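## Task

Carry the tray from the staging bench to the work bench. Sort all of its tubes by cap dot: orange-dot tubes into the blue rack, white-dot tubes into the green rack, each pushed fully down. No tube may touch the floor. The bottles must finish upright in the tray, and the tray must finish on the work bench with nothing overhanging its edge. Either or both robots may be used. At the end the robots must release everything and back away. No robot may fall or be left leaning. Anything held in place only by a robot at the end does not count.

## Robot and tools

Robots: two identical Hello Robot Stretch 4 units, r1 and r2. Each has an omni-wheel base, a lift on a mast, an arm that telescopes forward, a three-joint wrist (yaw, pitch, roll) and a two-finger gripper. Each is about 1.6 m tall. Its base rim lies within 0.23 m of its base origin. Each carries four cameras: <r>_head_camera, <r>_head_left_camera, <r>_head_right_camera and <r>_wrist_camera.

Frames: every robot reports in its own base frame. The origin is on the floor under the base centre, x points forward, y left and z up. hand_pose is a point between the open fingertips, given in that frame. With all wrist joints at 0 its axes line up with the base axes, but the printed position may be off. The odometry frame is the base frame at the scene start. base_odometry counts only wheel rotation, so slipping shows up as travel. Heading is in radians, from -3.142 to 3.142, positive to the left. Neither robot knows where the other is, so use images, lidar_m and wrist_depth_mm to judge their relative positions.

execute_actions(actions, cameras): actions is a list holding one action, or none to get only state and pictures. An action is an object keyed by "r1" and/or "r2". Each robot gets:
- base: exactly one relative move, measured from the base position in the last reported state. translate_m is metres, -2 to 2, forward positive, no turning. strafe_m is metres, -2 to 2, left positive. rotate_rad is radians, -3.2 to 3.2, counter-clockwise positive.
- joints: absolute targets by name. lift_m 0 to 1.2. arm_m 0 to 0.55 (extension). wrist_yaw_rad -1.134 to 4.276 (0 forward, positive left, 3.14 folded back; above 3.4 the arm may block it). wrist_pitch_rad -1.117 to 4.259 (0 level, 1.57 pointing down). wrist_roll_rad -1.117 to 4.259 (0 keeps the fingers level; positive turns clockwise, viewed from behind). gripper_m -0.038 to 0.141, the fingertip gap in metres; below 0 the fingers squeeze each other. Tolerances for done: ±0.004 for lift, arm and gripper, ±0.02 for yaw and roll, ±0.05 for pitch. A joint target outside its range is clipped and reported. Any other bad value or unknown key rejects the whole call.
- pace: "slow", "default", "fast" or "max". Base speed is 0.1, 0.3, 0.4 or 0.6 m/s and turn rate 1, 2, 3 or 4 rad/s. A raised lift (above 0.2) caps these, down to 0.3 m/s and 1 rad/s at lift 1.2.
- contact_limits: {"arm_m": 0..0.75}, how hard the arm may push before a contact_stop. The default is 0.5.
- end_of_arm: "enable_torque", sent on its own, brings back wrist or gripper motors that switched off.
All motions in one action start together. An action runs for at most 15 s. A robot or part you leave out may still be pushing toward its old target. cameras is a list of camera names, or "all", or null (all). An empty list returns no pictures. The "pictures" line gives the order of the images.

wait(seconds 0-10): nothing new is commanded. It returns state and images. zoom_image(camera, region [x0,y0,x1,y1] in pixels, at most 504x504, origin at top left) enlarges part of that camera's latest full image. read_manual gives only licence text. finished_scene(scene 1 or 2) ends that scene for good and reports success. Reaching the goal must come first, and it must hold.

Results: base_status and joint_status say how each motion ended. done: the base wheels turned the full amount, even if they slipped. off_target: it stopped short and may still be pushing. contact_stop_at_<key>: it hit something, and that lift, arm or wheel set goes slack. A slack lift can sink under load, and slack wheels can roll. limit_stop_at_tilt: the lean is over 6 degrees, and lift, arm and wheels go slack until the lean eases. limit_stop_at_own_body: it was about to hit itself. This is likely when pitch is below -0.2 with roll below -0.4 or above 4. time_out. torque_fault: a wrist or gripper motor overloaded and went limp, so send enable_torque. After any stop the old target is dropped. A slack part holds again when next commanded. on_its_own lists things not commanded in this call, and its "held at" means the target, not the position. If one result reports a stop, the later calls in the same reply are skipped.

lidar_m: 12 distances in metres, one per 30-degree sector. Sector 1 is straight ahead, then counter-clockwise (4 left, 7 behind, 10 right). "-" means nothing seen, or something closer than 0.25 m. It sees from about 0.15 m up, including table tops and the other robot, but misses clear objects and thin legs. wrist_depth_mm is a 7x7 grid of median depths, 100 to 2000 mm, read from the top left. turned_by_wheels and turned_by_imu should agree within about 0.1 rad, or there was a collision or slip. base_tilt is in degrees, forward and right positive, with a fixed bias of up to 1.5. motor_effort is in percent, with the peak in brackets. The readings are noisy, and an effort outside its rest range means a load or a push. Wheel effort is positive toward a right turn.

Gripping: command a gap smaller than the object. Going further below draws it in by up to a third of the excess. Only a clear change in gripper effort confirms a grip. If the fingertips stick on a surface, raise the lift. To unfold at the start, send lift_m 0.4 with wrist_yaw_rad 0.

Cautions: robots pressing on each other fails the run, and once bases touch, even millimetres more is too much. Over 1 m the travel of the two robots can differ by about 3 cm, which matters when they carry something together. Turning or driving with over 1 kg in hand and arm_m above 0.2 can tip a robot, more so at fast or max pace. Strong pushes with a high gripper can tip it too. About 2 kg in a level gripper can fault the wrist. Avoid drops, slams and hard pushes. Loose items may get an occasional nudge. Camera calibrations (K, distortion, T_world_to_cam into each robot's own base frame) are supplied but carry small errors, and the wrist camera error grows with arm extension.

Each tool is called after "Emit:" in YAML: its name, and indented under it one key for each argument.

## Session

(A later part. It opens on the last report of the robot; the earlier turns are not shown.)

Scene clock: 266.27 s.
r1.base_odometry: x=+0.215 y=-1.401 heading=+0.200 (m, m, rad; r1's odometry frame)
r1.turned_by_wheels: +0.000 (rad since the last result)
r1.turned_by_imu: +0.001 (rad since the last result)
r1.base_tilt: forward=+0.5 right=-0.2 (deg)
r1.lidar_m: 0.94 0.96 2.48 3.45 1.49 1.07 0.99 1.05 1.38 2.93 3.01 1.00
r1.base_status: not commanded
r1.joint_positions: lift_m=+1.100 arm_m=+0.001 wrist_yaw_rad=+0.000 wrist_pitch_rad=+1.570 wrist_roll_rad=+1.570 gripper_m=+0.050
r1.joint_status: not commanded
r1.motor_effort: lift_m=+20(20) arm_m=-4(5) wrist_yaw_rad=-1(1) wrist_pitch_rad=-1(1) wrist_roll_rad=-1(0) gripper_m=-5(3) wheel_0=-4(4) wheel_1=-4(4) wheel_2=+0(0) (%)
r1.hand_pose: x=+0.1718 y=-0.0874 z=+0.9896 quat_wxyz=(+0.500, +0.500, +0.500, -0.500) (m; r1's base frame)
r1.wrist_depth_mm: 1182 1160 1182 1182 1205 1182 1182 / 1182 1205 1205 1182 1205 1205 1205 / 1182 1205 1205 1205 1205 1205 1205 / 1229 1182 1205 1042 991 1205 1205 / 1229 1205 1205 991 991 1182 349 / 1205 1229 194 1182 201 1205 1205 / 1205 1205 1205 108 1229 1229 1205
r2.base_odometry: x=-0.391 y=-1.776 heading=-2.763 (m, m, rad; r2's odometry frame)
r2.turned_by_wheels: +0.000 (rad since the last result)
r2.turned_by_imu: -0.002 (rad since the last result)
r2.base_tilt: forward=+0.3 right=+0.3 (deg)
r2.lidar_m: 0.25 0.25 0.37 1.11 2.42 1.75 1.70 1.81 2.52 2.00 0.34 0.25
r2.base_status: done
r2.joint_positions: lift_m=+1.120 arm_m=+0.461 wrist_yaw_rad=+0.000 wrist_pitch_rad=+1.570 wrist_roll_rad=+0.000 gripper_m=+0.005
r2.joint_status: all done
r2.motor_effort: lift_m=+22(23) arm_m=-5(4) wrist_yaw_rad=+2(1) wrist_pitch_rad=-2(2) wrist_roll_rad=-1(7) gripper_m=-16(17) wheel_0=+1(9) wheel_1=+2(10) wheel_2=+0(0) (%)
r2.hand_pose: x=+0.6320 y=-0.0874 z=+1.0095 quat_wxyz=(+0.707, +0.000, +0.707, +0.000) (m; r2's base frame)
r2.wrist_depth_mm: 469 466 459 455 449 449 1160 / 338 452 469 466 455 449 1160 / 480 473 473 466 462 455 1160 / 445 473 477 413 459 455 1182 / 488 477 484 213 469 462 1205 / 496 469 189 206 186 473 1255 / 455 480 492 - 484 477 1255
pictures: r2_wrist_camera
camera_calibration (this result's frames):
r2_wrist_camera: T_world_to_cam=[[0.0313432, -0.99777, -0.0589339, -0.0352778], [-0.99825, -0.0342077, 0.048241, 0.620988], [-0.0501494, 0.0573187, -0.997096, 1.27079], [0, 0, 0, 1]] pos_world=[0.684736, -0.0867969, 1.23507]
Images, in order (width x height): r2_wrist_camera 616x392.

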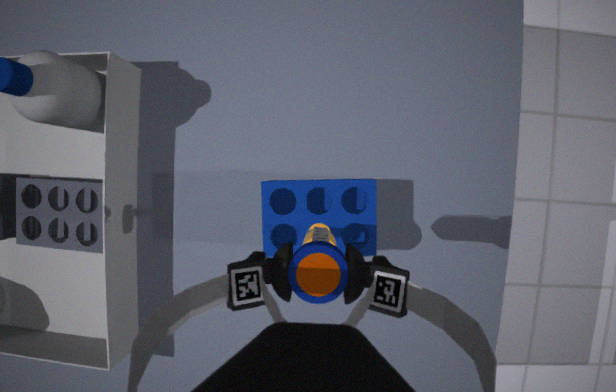

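Emit:
execute_actions:
  actions:
    - {"r2":{"joints":{"arm_m":0.483}}}
  cameras: []

Emit:
execute_actions:
  actions:
    - {"r2":{"joints":{"lift_m":0.98},"pace":"slow"}}
  cameras: ["r2_wrist_camera"]

Emit:
execute_actions:
  actions:
    - {"r2":{"joints":{"gripper_m":0.05}}}
  cameras: []

Emit:
execute_actions:
  actions:
    - {"r2":{"joints":{"lift_m":1.1}}}
  cameras: []

Emit:
execute_actions:
  actions:
    - {"r2":{"base":{"translate_m":-0.5},"joints":{"arm_m":0.01}}}
  cameras: ["r1_head_camera"]

Emit:
zoom_image:
  camera: "r1_head_camera"
  region: [90, 190, 390, 330]

Scene clock: 279.07 s.
r1.base_odometry: x=+0.215 y=-1.401 heading=+0.200 (m, m, rad; r1's odometry frame)
r1.turned_by_wheels: +0.000 (rad since the last result)
r1.turned_by_imu: +0.001 (rad since the last result)
r1.base_tilt: forward=+0.6 right=-0.1 (deg)
r1.lidar_m: 0.94 0.97 2.45 3.46 1.46 1.06 1.00 1.06 1.40 2.94 3.03 0.99
r1.base_status: not commanded
r1.joint_positions: lift_m=+1.100 arm_m=+0.001 wrist_yaw_rad=+0.000 wrist_pitch_rad=+1.570 wrist_roll_rad=+1.570 gripper_m=+0.050
r1.joint_status: not commanded
r1.motor_effort: lift_m=+20(20) arm_m=-5(5) wrist_yaw_rad=+1(0) wrist_pitch_rad=-1(1) wrist_roll_rad=+0(0) gripper_m=-4(4) wheel_0=-4(4) wheel_1=-4(4) wheel_2=+0(0) (%)
r1.hand_pose: x=+0.1718 y=-0.0874 z=+0.9896 quat_wxyz=(+0.500, +0.500, +0.500, -0.500) (m; r1's base frame)
r1.wrist_depth_mm: 1160 1205 1182 1182 1182 1205 1182 / 1182 1182 1205 1182 1205 1182 1182 / 1182 1182 1182 1229 1205 1205 1182 / 1205 1182 1229 1042 976 1205 1229 / 1205 1182 1205 991 991 1205 349 / 1160 1229 193 1182 201 1205 1229 / 1182 1229 1205 109 1205 1205 1205
r2.base_odometry: x=-0.391 y=-1.776 heading=-2.763 (m, m, rad; r2's odometry frame)
r2.turned_by_wheels: +0.000 (rad since the last result)
r2.turned_by_imu: -0.001 (rad since the last result)
r2.base_tilt: forward=+0.4 right=+0.3 (deg)
r2.lidar_m: 0.25 0.25 0.36 1.12 2.41 1.75 1.70 1.81 2.52 2.02 0.37 0.26
r2.base_status: not commanded
r2.joint_positions: lift_m=+1.120 arm_m=+0.482 wrist_yaw_rad=+0.000 wrist_pitch_rad=+1.570 wrist_roll_rad=+0.000 gripper_m=+0.005
r2.joint_status: all done
r2.motor_effort: lift_m=+22(23) arm_m=+5(6) wrist_yaw_rad=+1(0) wrist_pitch_rad=-2(2) wrist_roll_rad=-2(1) gripper_m=-18(18) wheel_0=+2(1) wheel_1=+2(2) wheel_2=+0(0) (%)
r2.hand_pose: x=+0.6533 y=-0.0874 z=+1.0095 quat_wxyz=(+0.707, +0.000, +0.707, +0.000) (m; r2's base frame)
r2.wrist_depth_mm: 473 469 459 459 449 445 1160 / 349 469 466 459 455 445 1182 / 375 462 473 462 462 455 1160 / 484 477 473 469 466 459 1182 / 427 473 477 213 469 469 1182 / 492 473 189 206 186 469 1205 / 480 466 488 - 473 477 1255
pictures: none
No camera images: the call's "cameras" was empty. Leave "cameras" out to get every camera's image.

Scene clock: 281.03 s.
r1.base_odometry: x=+0.215 y=-1.401 heading=+0.200 (m, m, rad; r1's odometry frame)
r1.turned_by_wheels: +0.000 (rad since the last result)
r1.turned_by_imu: +0.001 (rad since the last result)
r1.base_tilt: forward=+0.5 right=-0.2 (deg)
r1.lidar_m: 0.93 1.00 2.48 3.47 1.49 1.04 1.01 1.04 1.43 2.95 3.02 0.99
r1.base_status: not commanded
r1.joint_positions: lift_m=+1.100 arm_m=+0.001 wrist_yaw_rad=+0.000 wrist_pitch_rad=+1.570 wrist_roll_rad=+1.570 gripper_m=+0.050
r1.joint_status: not commanded
r1.motor_effort: lift_m=+20(20) arm_m=-5(5) wrist_yaw_rad=+1(0) wrist_pitch_rad=-1(1) wrist_roll_rad=-1(0) gripper_m=-1(4) wheel_0=-4(4) wheel_1=-4(4) wheel_2=+0(0) (%)
r1.hand_pose: x=+0.1718 y=-0.0874 z=+0.9896 quat_wxyz=(+0.500, +0.500, +0.500, -0.500) (m; r1's base frame)
r1.wrist_depth_mm: 1182 1182 1182 1182 1205 1182 1205 / 1182 1205 1205 1182 1205 1182 1205 / 1182 1182 1205 1182 1205 1205 1205 / 1160 1205 1205 1042 1008 1229 1205 / 1205 1205 1182 1008 1008 1205 349 / 1182 1182 193 1205 201 1205 1205 / 1182 1205 1229 109 1205 1229 1229
r2.base_odometry: x=-0.391 y=-1.776 heading=-2.763 (m, m, rad; r2's odometry frame)
r2.turned_by_wheels: +0.000 (rad since the last result)
r2.turned_by_imu: +0.000 (rad since the last result)
r2.base_tilt: forward=+0.4 right=+0.3 (deg)
r2.lidar_m: 0.25 0.26 0.38 1.11 2.39 1.72 1.70 1.80 2.55 2.01 0.36 0.25
r2.base_status: not commanded
r2.joint_positions: lift_m=+0.980 arm_m=+0.482 wrist_yaw_rad=+0.000 wrist_pitch_rad=+1.570 wrist_roll_rad=+0.000 gripper_m=+0.005
r2.joint_status: all done
r2.motor_effort: lift_m=+18(25) arm_m=+5(5) wrist_yaw_rad=+0(0) wrist_pitch_rad=-1(1) wrist_roll_rad=-1(1) gripper_m=-16(18) wheel_0=+2(2) wheel_1=+2(2) wheel_2=+0(0) (%)
r2.hand_pose: x=+0.6534 y=-0.0874 z=+0.8699 quat_wxyz=(+0.707, +0.000, +0.707, +0.000) (m; r2's base frame)
r2.wrist_depth_mm: 329 329 322 320 315 312 309 / 312 330 327 325 320 317 312 / 320 334 329 327 324 320 317 / 324 340 330 329 325 324 322 / 327 342 336 213 324 327 324 / 324 343 190 205 186 329 325 / 332 347 345 - 336 330 329
pictures: r2_wrist_camera
camera_calibration (this result's frames):
r2_wrist_camera: T_world_to_cam=[[0.0313753, -0.997769, -0.0589282, -0.0442017], [-0.998258, -0.0342292, 0.0480612, 0.649216], [-0.0499711, 0.0573176, -0.997105, 1.13255], [0, 0, 0, 1]] pos_world=[0.706067, -0.0867957, 1.09546]
Images, in order (width x height): r2_wrist_camera 616x392.

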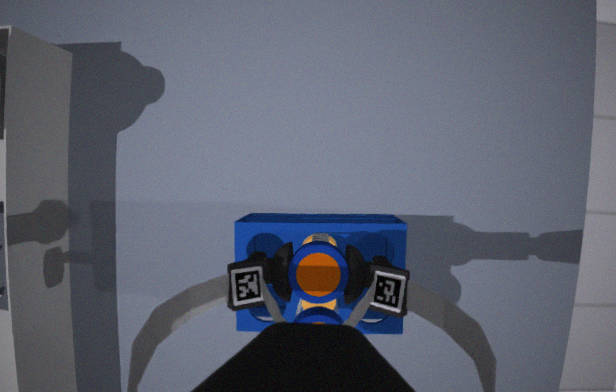

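Scene clock: 282.27 s.
r1.base_odometry: x=+0.215 y=-1.401 heading=+0.200 (m, m, rad; r1's odometry frame)
r1.turned_by_wheels: +0.000 (rad since the last result)
r1.turned_by_imu: +0.000 (rad since the last result)
r1.base_tilt: forward=+0.4 right=-0.2 (deg)
r1.lidar_m: 0.94 0.99 2.47 3.44 1.48 1.05 0.99 1.04 1.41 2.92 3.04 0.98
r1.base_status: not commanded
r1.joint_positions: lift_m=+1.100 arm_m=+0.001 wrist_yaw_rad=+0.000 wrist_pitch_rad=+1.570 wrist_roll_rad=+1.570 gripper_m=+0.050
r1.joint_status: not commanded
r1.motor_effort: lift_m=+20(20) arm_m=-5(4) wrist_yaw_rad=+0(1) wrist_pitch_rad=-1(1) wrist_roll_rad=+0(0) gripper_m=-3(3) wheel_0=-4(4) wheel_1=-4(4) wheel_2=+0(0) (%)
r1.hand_pose: x=+0.1718 y=-0.0874 z=+0.9896 quat_wxyz=(+0.500, +0.500, +0.500, -0.500) (m; r1's base frame)
r1.wrist_depth_mm: 1205 1182 1182 1160 1229 1205 1160 / 1182 1182 1182 1205 1205 1182 1205 / 1205 1205 1182 1182 1205 1205 1205 / 1182 1182 1182 1060 1008 1205 1229 / 1182 1229 1205 1008 1008 1205 349 / 1205 1205 193 1205 201 1205 1229 / 1205 1182 1205 108 1205 1229 1205
r2.base_odometry: x=-0.391 y=-1.776 heading=-2.763 (m, m, rad; r2's odometry frame)
r2.turned_by_wheels: +0.000 (rad since the last result)
r2.turned_by_imu: +0.000 (rad since the last result)
r2.base_tilt: forward=+0.4 right=+0.3 (deg)
r2.lidar_m: 0.25 0.26 0.37 1.11 2.41 1.73 1.71 1.80 2.49 2.02 0.38 0.25
r2.base_status: not commanded
r2.joint_positions: lift_m=+0.980 arm_m=+0.482 wrist_yaw_rad=+0.000 wrist_pitch_rad=+1.570 wrist_roll_rad=+0.000 gripper_m=+0.050
r2.joint_status: all done
r2.motor_effort: lift_m=+18(17) arm_m=+5(4) wrist_yaw_rad=+2(2) wrist_pitch_rad=-2(2) wrist_roll_rad=-1(0) gripper_m=-3(17) wheel_0=+1(1) wheel_1=+2(2) wheel_2=+0(0) (%)
r2.hand_pose: x=+0.6534 y=-0.0874 z=+0.8699 quat_wxyz=(+0.707, +0.000, +0.707, +0.000) (m; r2's base frame)
r2.wrist_depth_mm: 332 329 324 322 317 310 312 / 314 332 325 325 320 314 312 / 320 332 330 325 325 320 315 / 322 338 332 330 325 322 320 / 327 340 334 241 325 325 322 / 327 343 277 211 196 327 325 / 334 349 345 - 334 329 330
pictures: none
No camera images: the call's "cameras" was empty. Leave "cameras" out to get every camera's image.

Scene clock: 283.80 s.
r1.base_odometry: x=+0.215 y=-1.401 heading=+0.200 (m, m, rad; r1's odometry frame)
r1.turned_by_wheels: +0.000 (rad since the last result)
r1.turned_by_imu: +0.001 (rad since the last result)
r1.base_tilt: forward=+0.6 right=-0.3 (deg)
r1.lidar_m: 0.93 0.97 2.46 3.46 1.46 1.04 0.98 1.05 1.41 2.93 3.04 0.97
r1.base_status: not commanded
r1.joint_positions: lift_m=+1.100 arm_m=+0.001 wrist_yaw_rad=+0.000 wrist_pitch_rad=+1.570 wrist_roll_rad=+1.570 gripper_m=+0.050
r1.joint_status: not commanded
r1.motor_effort: lift_m=+20(20) arm_m=-5(4) wrist_yaw_rad=+1(0) wrist_pitch_rad=-1(1) wrist_roll_rad=+1(0) gripper_m=-4(4) wheel_0=-4(4) wheel_1=-4(4) wheel_2=+0(0) (%)
r1.hand_pose: x=+0.1718 y=-0.0874 z=+0.9896 quat_wxyz=(+0.500, +0.500, +0.500, -0.500) (m; r1's base frame)
r1.wrist_depth_mm: 1182 1205 1182 1205 1182 1205 1182 / 1182 1160 1182 1182 1182 1205 1229 / 1182 1182 1205 1205 1205 1205 1205 / 1205 1182 1205 1060 991 1205 1205 / 1182 1182 1182 991 991 1205 347 / 1229 1205 194 1205 201 1229 1205 / 1205 1205 1229 109 1229 1229 1182
r2.base_odometry: x=-0.391 y=-1.776 heading=-2.763 (m, m, rad; r2's odometry frame)
r2.turned_by_wheels: +0.000 (rad since the last result)
r2.turned_by_imu: +0.000 (rad since the last result)
r2.base_tilt: forward=+0.4 right=+0.3 (deg)
r2.lidar_m: 0.25 0.25 0.35 1.11 2.40 1.75 1.70 1.79 2.52 1.99 0.34 0.25
r2.base_status: not commanded
r2.joint_positions: lift_m=+1.100 arm_m=+0.482 wrist_yaw_rad=+0.000 wrist_pitch_rad=+1.570 wrist_roll_rad=+0.000 gripper_m=+0.050
r2.joint_status: all done
r2.motor_effort: lift_m=+22(17) arm_m=+4(5) wrist_yaw_rad=+1(1) wrist_pitch_rad=-1(1) wrist_roll_rad=-2(1) gripper_m=-3(5) wheel_0=+2(1) wheel_1=+2(2) wheel_2=+0(0) (%)
r2.hand_pose: x=+0.6534 y=-0.0874 z=+0.9896 quat_wxyz=(+0.707, +0.000, +0.707, +0.000) (m; r2's base frame)
r2.wrist_depth_mm: 449 449 442 442 433 427 1160 / 345 449 445 442 433 433 1160 / 373 449 452 449 439 436 1182 / 455 455 455 449 439 442 1182 / 407 462 462 377 449 445 1182 / 473 466 462 334 196 449 1205 / 477 442 469 - 459 449 1229
pictures: none
No camera images: the call's "cameras" was empty. Leave "cameras" out to get every camera's image.

Scene clock: 286.97 s.
r1.base_odometry: x=+0.215 y=-1.401 heading=+0.200 (m, m, rad; r1's odometry frame)
r1.turned_by_wheels: +0.000 (rad since the last result)
r1.turned_by_imu: +0.001 (rad since the last result)
r1.base_tilt: forward=+0.5 right=-0.3 (deg)
r1.lidar_m: 0.93 1.00 2.45 3.48 1.48 1.05 1.00 1.03 1.44 2.94 3.03 1.02
r1.base_status: not commanded
r1.joint_positions: lift_m=+1.100 arm_m=+0.001 wrist_yaw_rad=+0.000 wrist_pitch_rad=+1.570 wrist_roll_rad=+1.570 gripper_m=+0.050
r1.joint_status: not commanded
r1.motor_effort: lift_m=+20(20) arm_m=-4(4) wrist_yaw_rad=-1(0) wrist_pitch_rad=-1(1) wrist_roll_rad=+1(0) gripper_m=-5(3) wheel_0=-4(4) wheel_1=-4(4) wheel_2=+0(0) (%)
r1.hand_pose: x=+0.1718 y=-0.0874 z=+0.9896 quat_wxyz=(+0.500, +0.500, +0.500, -0.500) (m; r1's base frame)
r1.wrist_depth_mm: 1182 1182 1182 1182 1205 1205 1182 / 1160 1182 1182 1182 1205 1182 1205 / 1182 1182 1182 1205 1205 1205 1205 / 1205 1205 1182 1060 991 1205 1205 / 1182 1205 1205 1008 991 1182 347 / 1205 1205 194 1205 201 1205 1229 / 1205 1205 1205 108 1229 1229 1205
r2.base_odometry: x=+0.073 y=-1.591 heading=-2.763 (m, m, rad; r2's odometry frame)
r2.turned_by_wheels: +0.000 (rad since the last result)
r2.turned_by_imu: -0.004 (rad since the last result)
r2.base_tilt: forward=+0.3 right=+0.4 (deg)
r2.lidar_m: 0.72 0.77 1.07 3.19 1.71 1.25 1.19 1.29 1.81 2.92 2.15 0.77
r2.base_status: done
r2.joint_positions: lift_m=+1.100 arm_m=+0.011 wrist_yaw_rad=+0.000 wrist_pitch_rad=+1.570 wrist_roll_rad=+0.000 gripper_m=+0.050
r2.joint_status: all done
r2.motor_effort: lift_m=+22(22) arm_m=-5(4) wrist_yaw_rad=+1(0) wrist_pitch_rad=-3(1) wrist_roll_rad=-1(1) gripper_m=-3(5) wheel_0=-3(6) wheel_1=+0(7) wheel_2=+0(11) (%)
r2.hand_pose: x=+0.1819 y=-0.0874 z=+0.9896 quat_wxyz=(+0.707, +0.000, +0.707, +0.000) (m; r2's base frame)
r2.wrist_depth_mm: 1255 1205 1182 1182 1160 1160 1138 / 1229 1205 1205 1182 1182 1160 1160 / 1255 1229 1205 1205 1182 1182 1160 / 1255 1255 1205 1025 1229 1160 1160 / 1281 1281 1229 1008 1229 1205 1205 / 1336 1281 1025 831 196 1205 1182 / 1281 1281 1255 - 1229 1229 1229
pictures: r1_head_camera
Images, in order (width x height): r1_head_camera 420x560.

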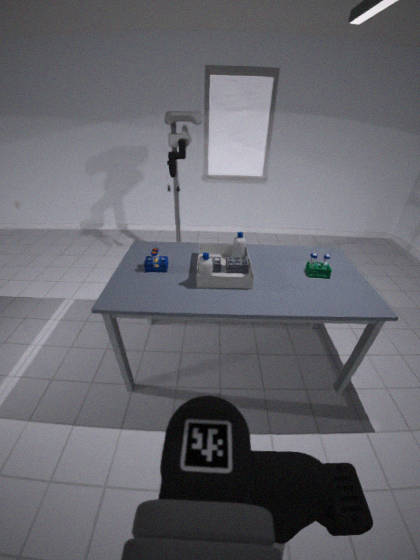

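Region (90, 190, 390, 330) of r1_head_camera's 420x560 image, scaled by 1.680, with more detail than that image has; it fills the top 235 rows of this view, and the rest is white.

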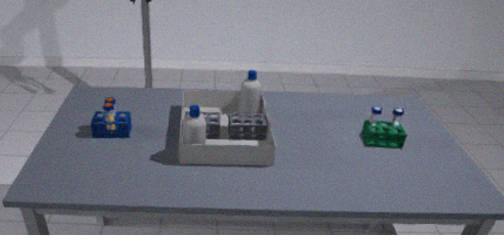

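Emit:
finished_scene:
  scene: 2

The scene is finished: the task was done.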